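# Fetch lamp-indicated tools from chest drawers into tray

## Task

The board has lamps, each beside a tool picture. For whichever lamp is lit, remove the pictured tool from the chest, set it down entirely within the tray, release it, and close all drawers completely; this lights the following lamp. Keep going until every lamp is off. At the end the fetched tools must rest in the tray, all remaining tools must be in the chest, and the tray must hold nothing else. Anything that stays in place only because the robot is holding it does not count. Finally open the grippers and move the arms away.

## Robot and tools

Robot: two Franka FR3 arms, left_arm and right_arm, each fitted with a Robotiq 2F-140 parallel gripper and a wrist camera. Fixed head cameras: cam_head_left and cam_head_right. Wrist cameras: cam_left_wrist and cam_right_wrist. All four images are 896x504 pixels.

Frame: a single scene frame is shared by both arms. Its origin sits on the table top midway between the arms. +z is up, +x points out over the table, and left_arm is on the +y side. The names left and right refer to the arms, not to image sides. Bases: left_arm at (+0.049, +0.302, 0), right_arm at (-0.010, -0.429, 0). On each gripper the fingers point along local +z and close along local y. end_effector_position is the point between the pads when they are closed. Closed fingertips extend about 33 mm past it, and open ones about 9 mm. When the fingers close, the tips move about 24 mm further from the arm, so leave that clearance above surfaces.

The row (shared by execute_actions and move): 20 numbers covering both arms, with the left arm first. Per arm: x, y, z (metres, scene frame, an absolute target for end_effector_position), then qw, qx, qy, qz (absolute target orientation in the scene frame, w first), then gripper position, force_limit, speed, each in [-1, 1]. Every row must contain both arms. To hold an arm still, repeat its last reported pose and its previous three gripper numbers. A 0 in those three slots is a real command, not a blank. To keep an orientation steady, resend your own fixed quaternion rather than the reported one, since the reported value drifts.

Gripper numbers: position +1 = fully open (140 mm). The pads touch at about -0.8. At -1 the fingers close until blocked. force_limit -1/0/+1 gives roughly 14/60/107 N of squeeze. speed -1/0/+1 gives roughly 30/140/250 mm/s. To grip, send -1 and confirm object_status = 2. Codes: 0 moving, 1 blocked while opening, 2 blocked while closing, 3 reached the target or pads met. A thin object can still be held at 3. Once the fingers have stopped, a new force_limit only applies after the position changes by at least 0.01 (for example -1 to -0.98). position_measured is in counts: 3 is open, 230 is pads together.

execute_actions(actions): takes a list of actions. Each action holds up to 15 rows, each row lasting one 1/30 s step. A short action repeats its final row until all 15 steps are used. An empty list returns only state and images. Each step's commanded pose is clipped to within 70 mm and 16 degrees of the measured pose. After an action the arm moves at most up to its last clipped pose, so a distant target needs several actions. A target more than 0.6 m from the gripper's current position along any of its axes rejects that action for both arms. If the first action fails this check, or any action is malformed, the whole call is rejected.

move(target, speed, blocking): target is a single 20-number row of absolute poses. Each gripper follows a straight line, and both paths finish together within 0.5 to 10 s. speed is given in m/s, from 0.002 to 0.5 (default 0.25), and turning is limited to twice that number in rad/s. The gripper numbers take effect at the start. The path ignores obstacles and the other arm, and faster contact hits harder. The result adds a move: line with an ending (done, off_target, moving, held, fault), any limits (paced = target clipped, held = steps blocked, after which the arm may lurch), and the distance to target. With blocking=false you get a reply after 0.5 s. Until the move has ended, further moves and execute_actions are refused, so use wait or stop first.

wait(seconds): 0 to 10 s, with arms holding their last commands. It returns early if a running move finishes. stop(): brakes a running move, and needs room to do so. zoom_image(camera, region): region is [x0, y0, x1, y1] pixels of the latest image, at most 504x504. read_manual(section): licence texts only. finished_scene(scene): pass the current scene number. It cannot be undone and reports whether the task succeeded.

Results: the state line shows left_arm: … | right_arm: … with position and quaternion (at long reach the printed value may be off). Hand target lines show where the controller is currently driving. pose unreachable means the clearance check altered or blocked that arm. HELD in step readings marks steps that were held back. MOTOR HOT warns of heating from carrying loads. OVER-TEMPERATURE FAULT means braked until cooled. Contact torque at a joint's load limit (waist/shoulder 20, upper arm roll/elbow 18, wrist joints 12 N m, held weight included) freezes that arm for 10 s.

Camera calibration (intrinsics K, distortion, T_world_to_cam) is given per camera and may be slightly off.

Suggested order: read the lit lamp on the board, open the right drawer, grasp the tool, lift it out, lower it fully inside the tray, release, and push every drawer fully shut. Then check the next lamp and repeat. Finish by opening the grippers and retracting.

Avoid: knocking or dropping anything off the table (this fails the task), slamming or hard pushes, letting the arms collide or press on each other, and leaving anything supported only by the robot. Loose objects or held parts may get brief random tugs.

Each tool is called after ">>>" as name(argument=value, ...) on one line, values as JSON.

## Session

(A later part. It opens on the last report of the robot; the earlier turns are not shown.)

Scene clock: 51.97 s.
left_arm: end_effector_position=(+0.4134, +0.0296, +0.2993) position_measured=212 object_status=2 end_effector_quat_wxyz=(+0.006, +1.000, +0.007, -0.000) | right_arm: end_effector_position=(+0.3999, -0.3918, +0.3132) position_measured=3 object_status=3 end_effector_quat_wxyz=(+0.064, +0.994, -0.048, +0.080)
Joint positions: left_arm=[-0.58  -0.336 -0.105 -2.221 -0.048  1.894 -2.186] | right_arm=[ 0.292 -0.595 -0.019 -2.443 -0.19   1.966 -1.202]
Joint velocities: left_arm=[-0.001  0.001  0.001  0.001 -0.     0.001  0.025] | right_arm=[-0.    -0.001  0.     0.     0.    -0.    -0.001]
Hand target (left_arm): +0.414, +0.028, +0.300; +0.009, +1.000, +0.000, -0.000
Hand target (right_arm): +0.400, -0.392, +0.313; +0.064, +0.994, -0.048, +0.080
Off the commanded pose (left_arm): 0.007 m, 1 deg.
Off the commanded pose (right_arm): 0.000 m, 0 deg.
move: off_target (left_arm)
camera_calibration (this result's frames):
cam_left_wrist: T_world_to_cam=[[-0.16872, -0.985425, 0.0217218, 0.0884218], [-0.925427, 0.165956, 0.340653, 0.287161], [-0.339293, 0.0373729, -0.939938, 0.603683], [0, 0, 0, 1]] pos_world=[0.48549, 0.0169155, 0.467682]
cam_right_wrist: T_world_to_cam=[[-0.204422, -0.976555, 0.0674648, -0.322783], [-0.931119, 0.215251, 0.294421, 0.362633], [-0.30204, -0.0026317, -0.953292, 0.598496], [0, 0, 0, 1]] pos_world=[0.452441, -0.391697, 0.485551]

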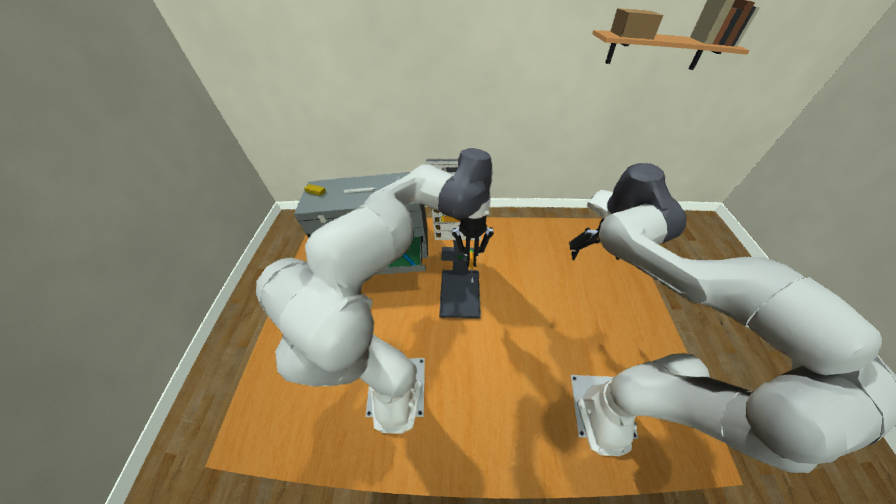

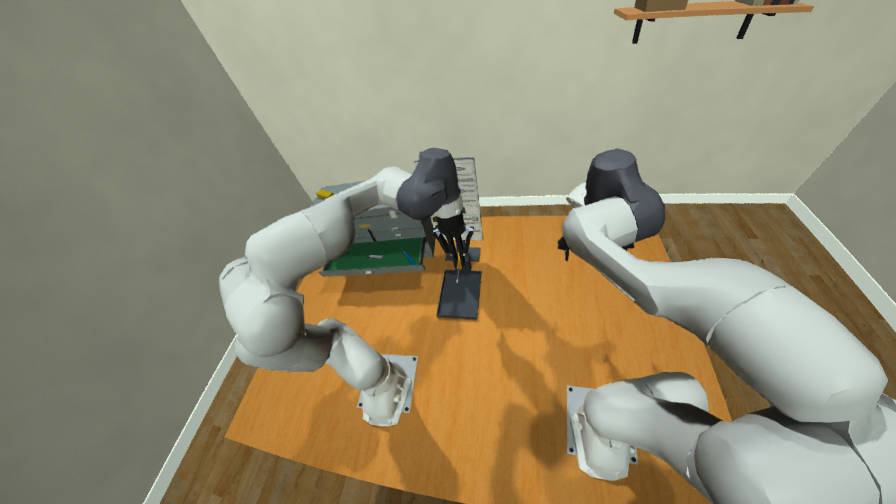

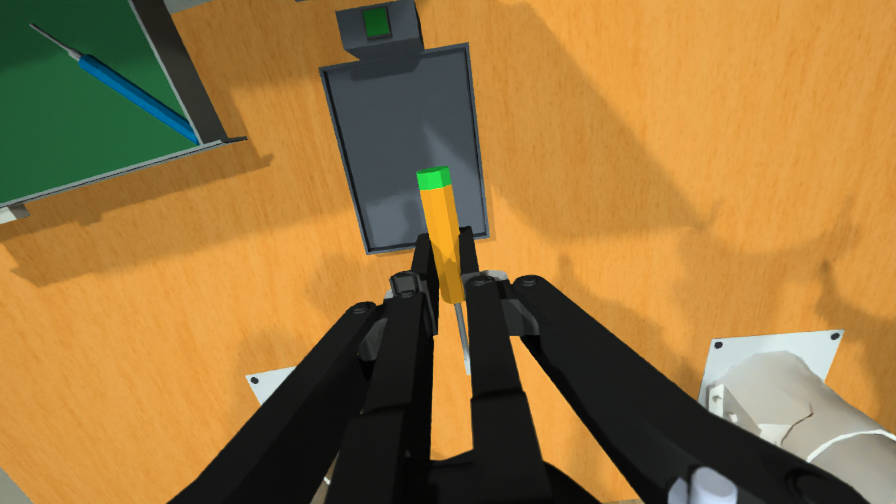

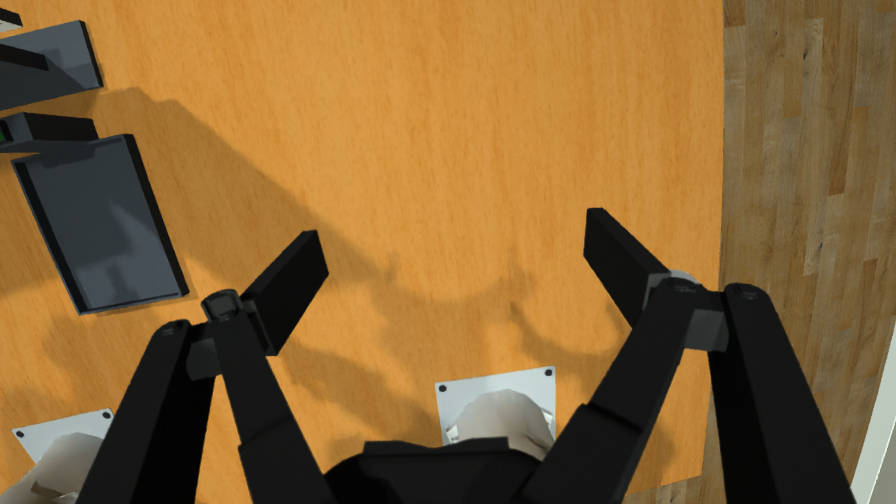

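>>> move(target=[0.47,0.0,0.12,0,1,0,0,-1,0.3,0.3, 0.4,-0.392,0.313,0.064,0.994,-0.048,0.08,1,0,0])

>>> move(target=[0.47,0.0,0.05,0,1,0,0,-1,0.3,0.3, 0.4,-0.392,0.313,0.064,0.994,-0.048,0.08,1,0,0], speed=0.06)

>>> move(target=[0.47,0.0,0.05,0,1,0,0,-0.45,0.3,0.0, 0.4,-0.392,0.313,0.064,0.994,-0.048,0.08,1,0,0], speed=0.06)

>>> move(target=[0.4,0.0,0.25,0,1,0,0,-0.45,0.3,0.0, 0.4,-0.392,0.313,0.064,0.994,-0.048,0.08,1,0,0], speed=0.15)

Scene clock: 53.87 s.
left_arm: end_effector_position=(+0.4681, -0.0013, +0.1206) position_measured=212 object_status=2 end_effector_quat_wxyz=(-0.000, +1.000, -0.003, -0.003) | right_arm: end_effector_position=(+0.3999, -0.3918, +0.3132) position_measured=3 object_status=3 end_effector_quat_wxyz=(+0.064, +0.994, -0.048, +0.080)
Joint positions: left_arm=[-0.58   0.045 -0.108 -2.288  0.002  2.328 -2.192] | right_arm=[ 0.292 -0.595 -0.019 -2.443 -0.19   1.966 -1.202]
Joint velocities: left_arm=[ 0.     0.001  0.     0.001  0.002  0.011 -0.005] | right_arm=[-0.001  0.002  0.     0.001 -0.001 -0.     0.002]
Hand target (left_arm): +0.471, -0.002, +0.121; +0.000, +1.000, -0.001, -0.000
Hand target (right_arm): +0.400, -0.392, +0.313; +0.064, +0.994, -0.048, +0.080
Off the commanded pose (left_arm): 0.002 m, 0 deg.
Off the commanded pose (right_arm): 0.000 m, 0 deg.
move: done
camera_calibration (this result's frames):
cam_left_wrist: T_world_to_cam=[[-0.187477, -0.982218, 0.0100323, 0.0812841], [-0.920321, 0.179214, 0.347696, 0.400644], [-0.343311, 0.0559521, -0.937554, 0.457058], [0, 0, 0, 1]] pos_world=[0.540872, -0.0175357, 0.288399]
cam_right_wrist: T_world_to_cam=[[-0.204422, -0.976555, 0.0674647, -0.322783], [-0.931119, 0.215251, 0.294421, 0.362633], [-0.30204, -0.00263166, -0.953292, 0.598496], [0, 0, 0, 1]] pos_world=[0.452441, -0.391697, 0.485551]

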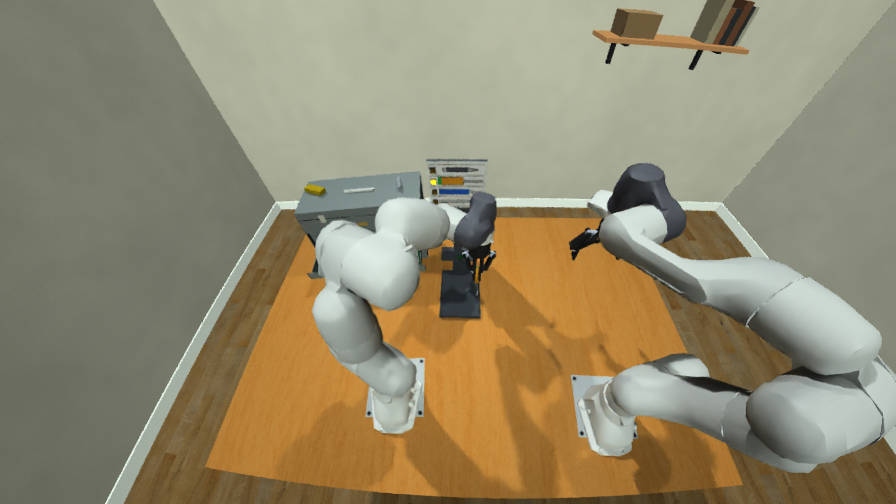

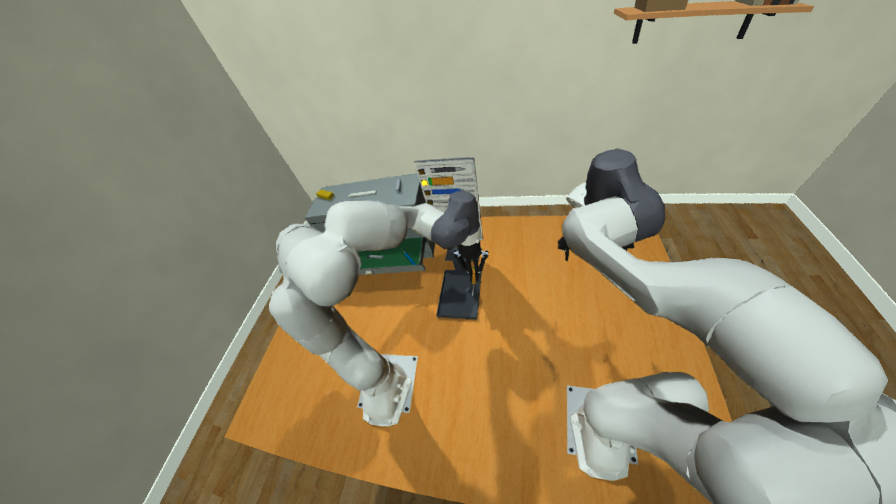

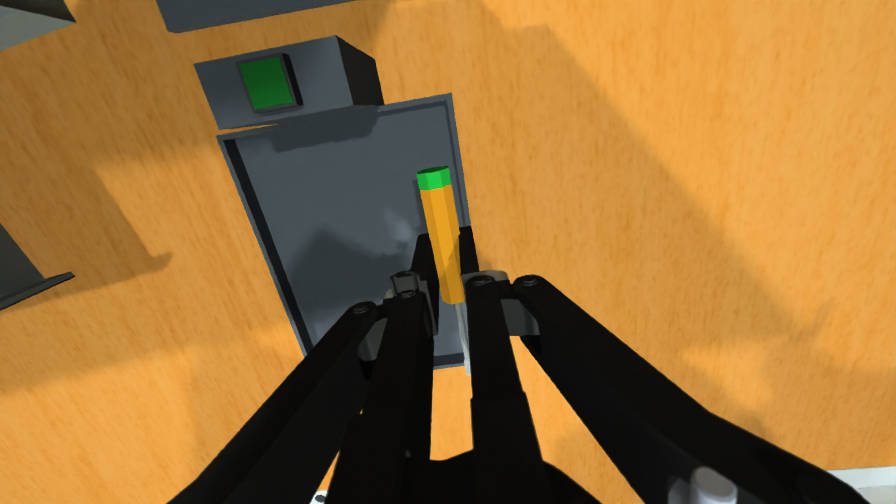

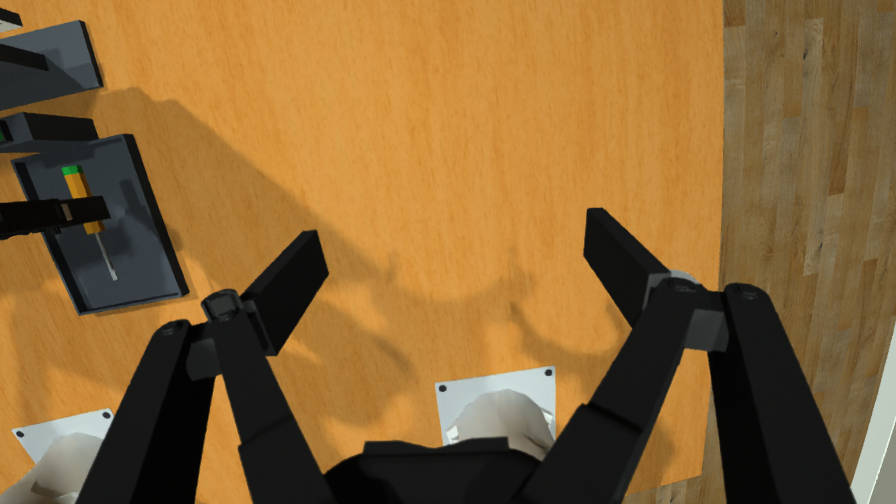

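Scene clock: 55.40 s.
left_arm: end_effector_position=(+0.4702, -0.0020, +0.0570) position_measured=212 object_status=2 end_effector_quat_wxyz=(+0.001, +1.000, -0.004, -0.000) | right_arm: end_effector_position=(+0.3999, -0.3918, +0.3132) position_measured=3 object_status=3 end_effector_quat_wxyz=(+0.064, +0.994, -0.048, +0.080)
Joint positions: left_arm=[-0.58   0.166 -0.106 -2.326  0.024  2.492 -2.205] | right_arm=[ 0.292 -0.595 -0.019 -2.443 -0.19   1.966 -1.202]
Joint velocities: left_arm=[-0.001  0.    -0.001 -0.002  0.002  0.009 -0.004] | right_arm=[-0.001  0.001 -0.    -0.001  0.    -0.001 -0.   ]
Hand target (left_arm): +0.470, -0.000, +0.050; +0.000, +1.000, -0.000, -0.000
Hand target (right_arm): +0.400, -0.392, +0.313; +0.064, +0.994, -0.048, +0.080
Off the commanded pose (left_arm): 0.007 m, 0 deg.
Off the commanded pose (right_arm): 0.000 m, 0 deg.
move: off_target (left_arm)
camera_calibration (this result's frames):
cam_left_wrist: T_world_to_cam=[[-0.188901, -0.981923, 0.012023, 0.0821642], [-0.921947, 0.181552, 0.342131, 0.425867], [-0.338129, 0.0535443, -0.939575, 0.395883], [0, 0, 0, 1]] pos_world=[0.542007, -0.0178354, 0.225272]
cam_right_wrist: T_world_to_cam=[[-0.204422, -0.976555, 0.0674648, -0.322783], [-0.931119, 0.215251, 0.294421, 0.362633], [-0.30204, -0.00263172, -0.953292, 0.598496], [0, 0, 0, 1]] pos_world=[0.452441, -0.391697, 0.485551]

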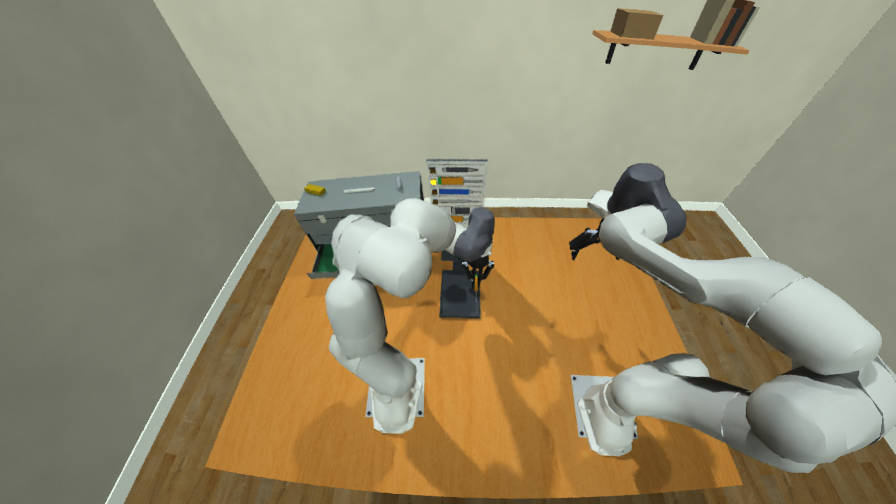

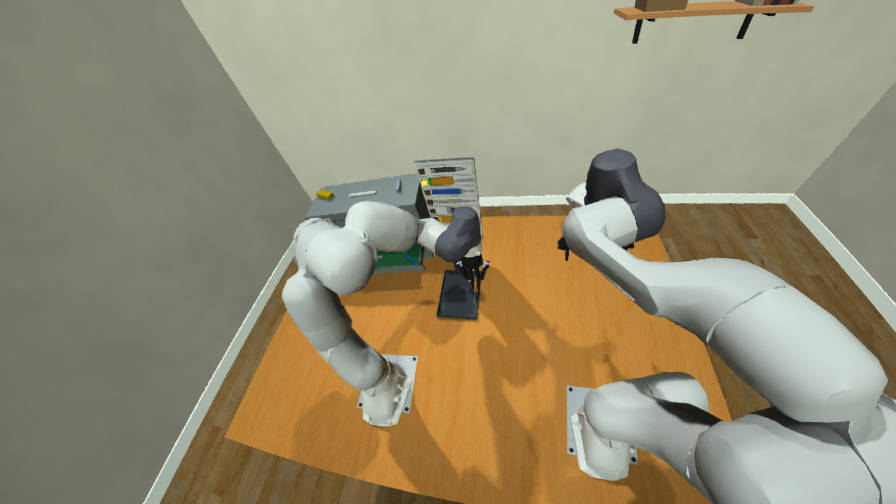

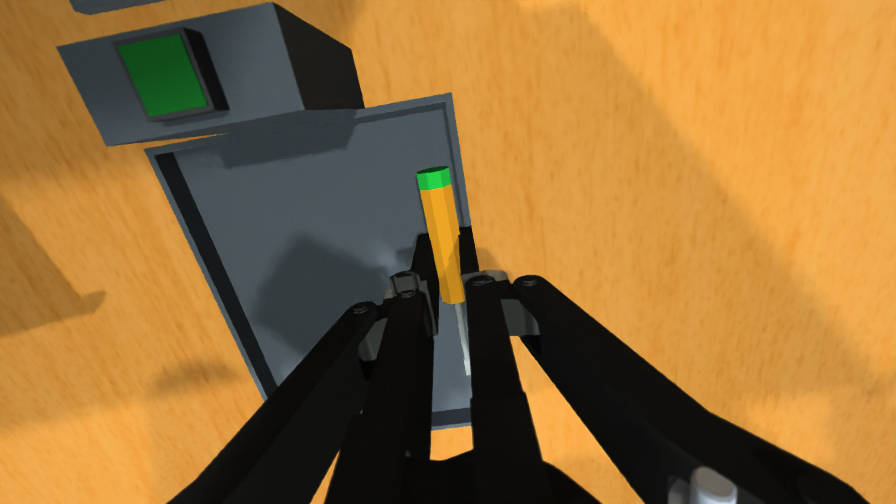

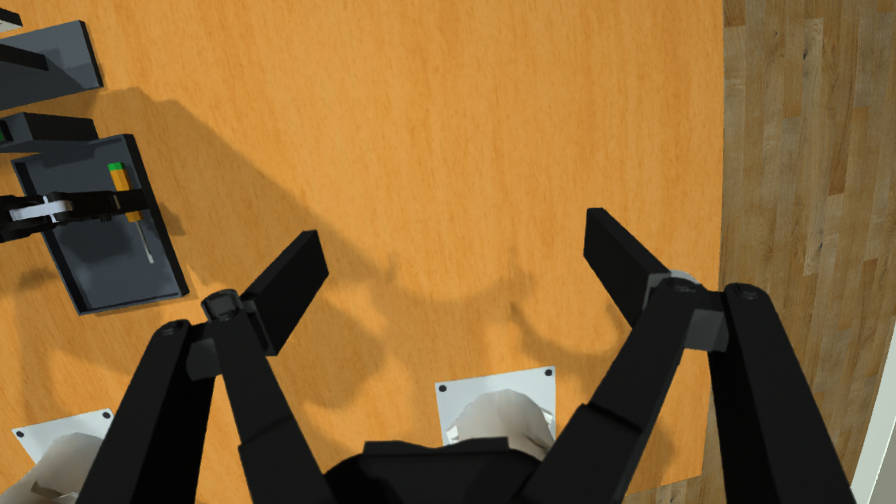

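Scene clock: 56.10 s.
left_arm: end_effector_position=(+0.4716, -0.0030, +0.0564) position_measured=186 object_status=3 end_effector_quat_wxyz=(+0.003, +1.000, -0.003, +0.002) | right_arm: end_effector_position=(+0.3999, -0.3918, +0.3132) position_measured=3 object_status=3 end_effector_quat_wxyz=(+0.064, +0.994, -0.048, +0.080)
Joint positions: left_arm=[-0.58   0.168 -0.106 -2.327  0.026  2.501 -2.207] | right_arm=[ 0.292 -0.595 -0.019 -2.443 -0.19   1.966 -1.202]
Joint velocities: left_arm=[-0.     0.004  0.001 -0.     0.002  0.017 -0.005] | right_arm=[ 0.     0.002 -0.     0.    -0.    -0.001 -0.001]
Hand target (left_arm): +0.470, -0.000, +0.050; +0.000, +1.000, -0.000, -0.000
Hand target (right_arm): +0.400, -0.392, +0.313; +0.064, +0.994, -0.048, +0.080
Off the commanded pose (left_arm): 0.007 m, 1 deg.
Off the commanded pose (right_arm): 0.000 m, 0 deg.
move: off_target (left_arm)
camera_calibration (this result's frames):
cam_left_wrist: T_world_to_cam=[[-0.187701, -0.982123, 0.0142692, 0.0807907], [-0.923885, 0.181466, 0.336907, 0.428758], [-0.333474, 0.0500546, -0.94143, 0.39371], [0, 0, 0, 1]] pos_world=[0.542579, -0.0181655, 0.225046]
cam_right_wrist: T_world_to_cam=[[-0.204422, -0.976555, 0.0674649, -0.322783], [-0.931119, 0.215251, 0.294421, 0.362633], [-0.30204, -0.00263186, -0.953292, 0.598496], [0, 0, 0, 1]] pos_world=[0.452441, -0.391697, 0.485551]

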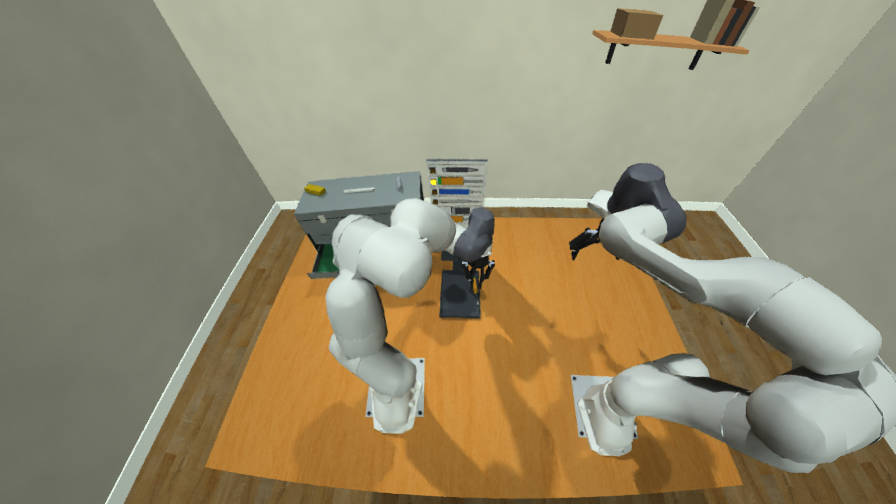

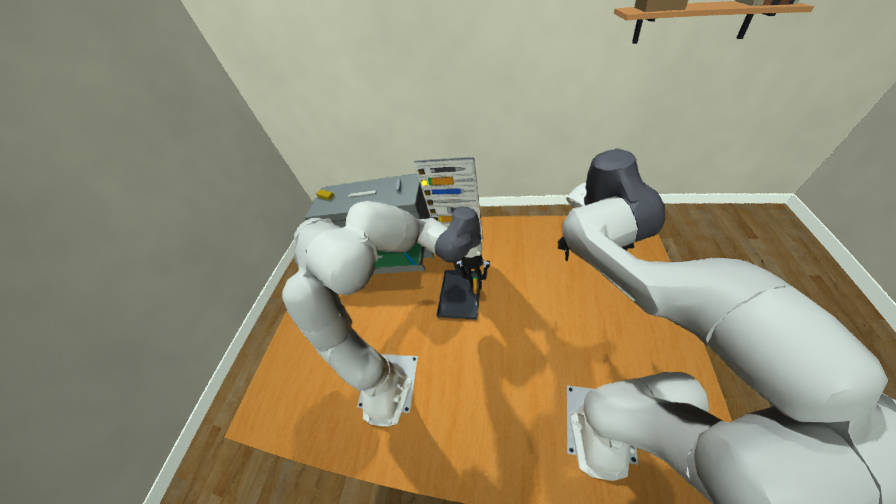

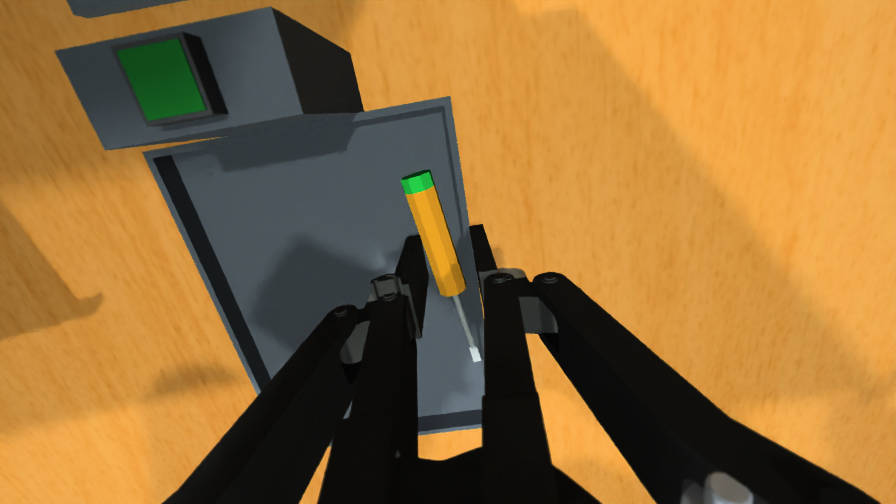

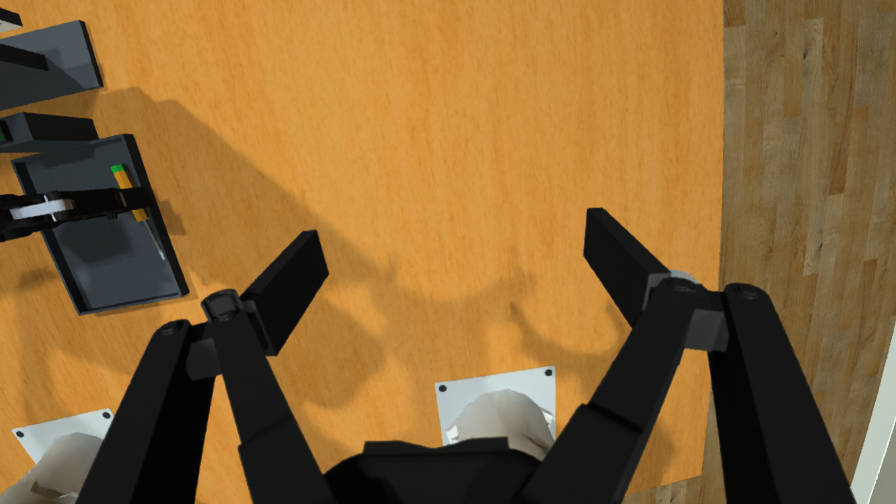

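Scene clock: 58.13 s.
left_arm: end_effector_position=(+0.4015, +0.0034, +0.2485) position_measured=186 object_status=3 end_effector_quat_wxyz=(+0.000, +1.000, -0.002, +0.002) | right_arm: end_effector_position=(+0.3999, -0.3918, +0.3132) position_measured=3 object_status=3 end_effector_quat_wxyz=(+0.064, +0.994, -0.048, +0.080)
Joint positions: left_arm=[-0.615 -0.284 -0.142 -2.302 -0.041  2.023 -2.238] | right_arm=[ 0.292 -0.595 -0.019 -2.443 -0.19   1.966 -1.202]
Joint velocities: left_arm=[-0.     0.001  0.002 -0.    -0.001 -0.011 -0.005] | right_arm=[-0.    -0.001  0.001  0.     0.     0.001  0.   ]
Hand target (left_arm): +0.399, +0.002, +0.249; +0.000, +1.000, +0.001, -0.000
Hand target (right_arm): +0.400, -0.392, +0.313; +0.064, +0.994, -0.048, +0.080
Off the commanded pose (left_arm): 0.004 m, 0 deg.
Off the commanded pose (right_arm): 0.000 m, 0 deg.
move: off_target (left_arm)
camera_calibration (this result's frames):
cam_left_wrist: T_world_to_cam=[[-0.185519, -0.982605, 0.00838055, 0.0717085], [-0.924281, 0.17739, 0.337991, 0.297948], [-0.333598, 0.0549578, -0.941112, 0.550849], [0, 0, 0, 1]] pos_world=[0.472454, -0.0126654, 0.417106]
cam_right_wrist: T_world_to_cam=[[-0.204422, -0.976555, 0.0674649, -0.322783], [-0.931119, 0.215251, 0.294421, 0.362633], [-0.302041, -0.0026318, -0.953291, 0.598496], [0, 0, 0, 1]] pos_world=[0.452441, -0.391697, 0.485551]

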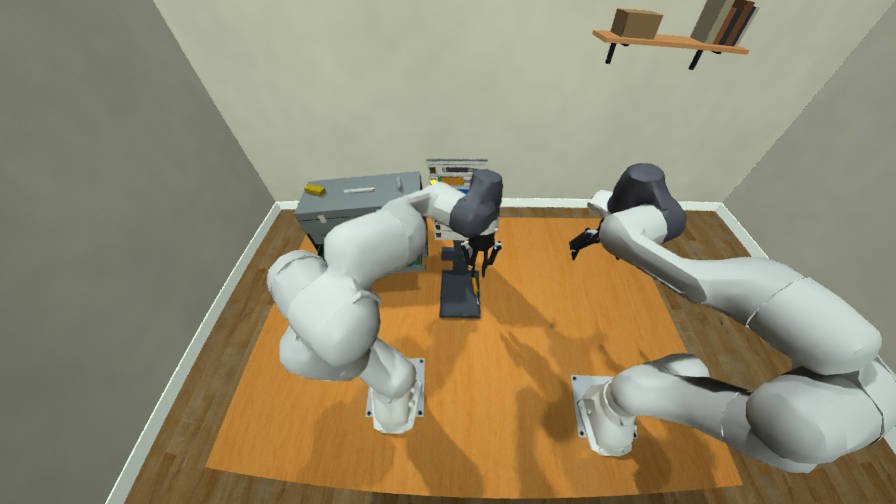

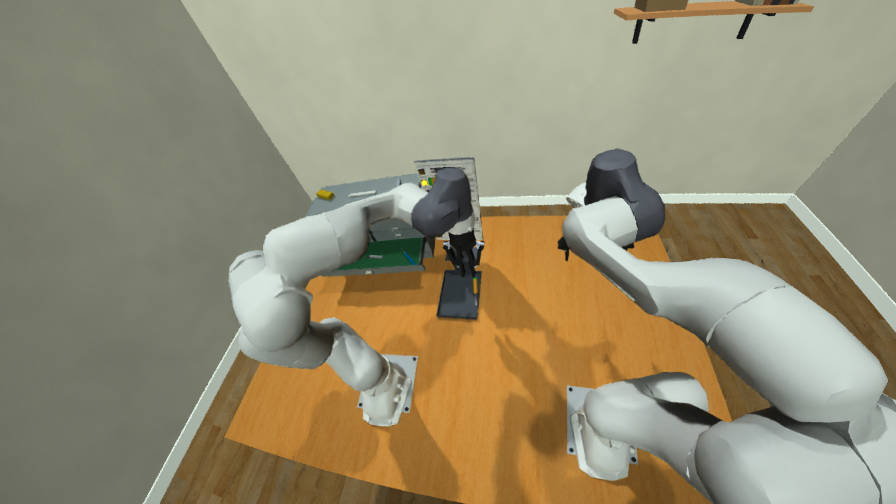

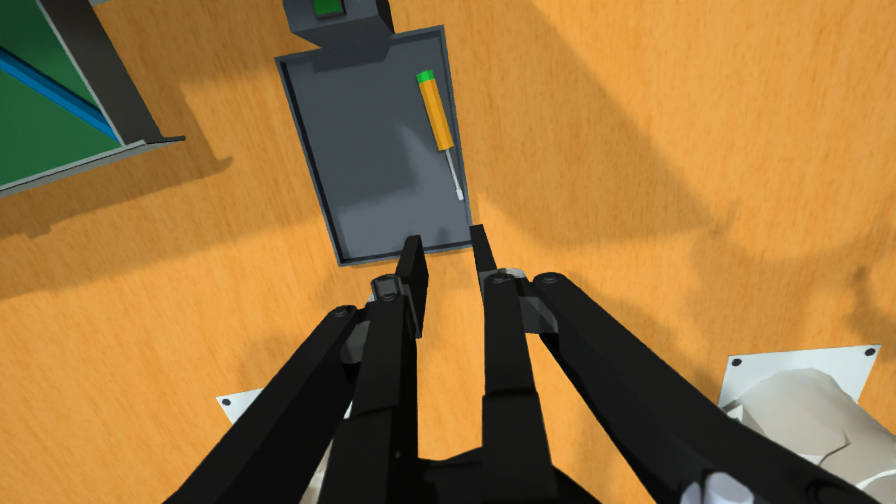

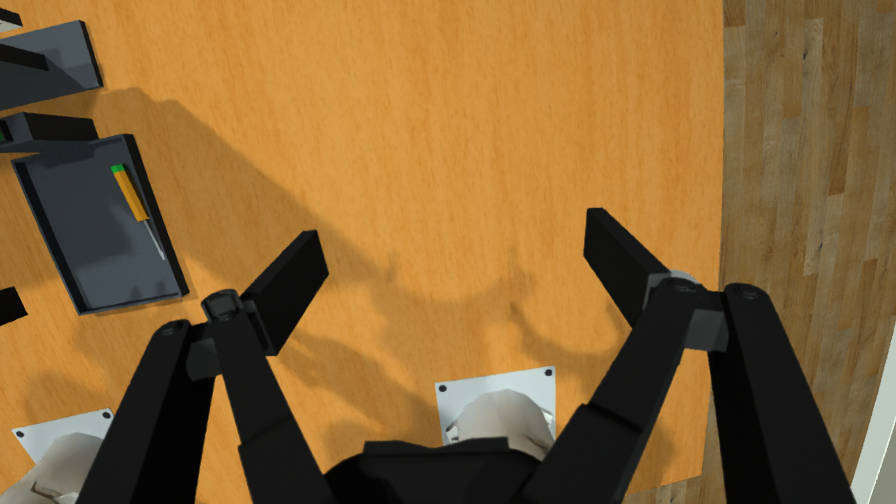

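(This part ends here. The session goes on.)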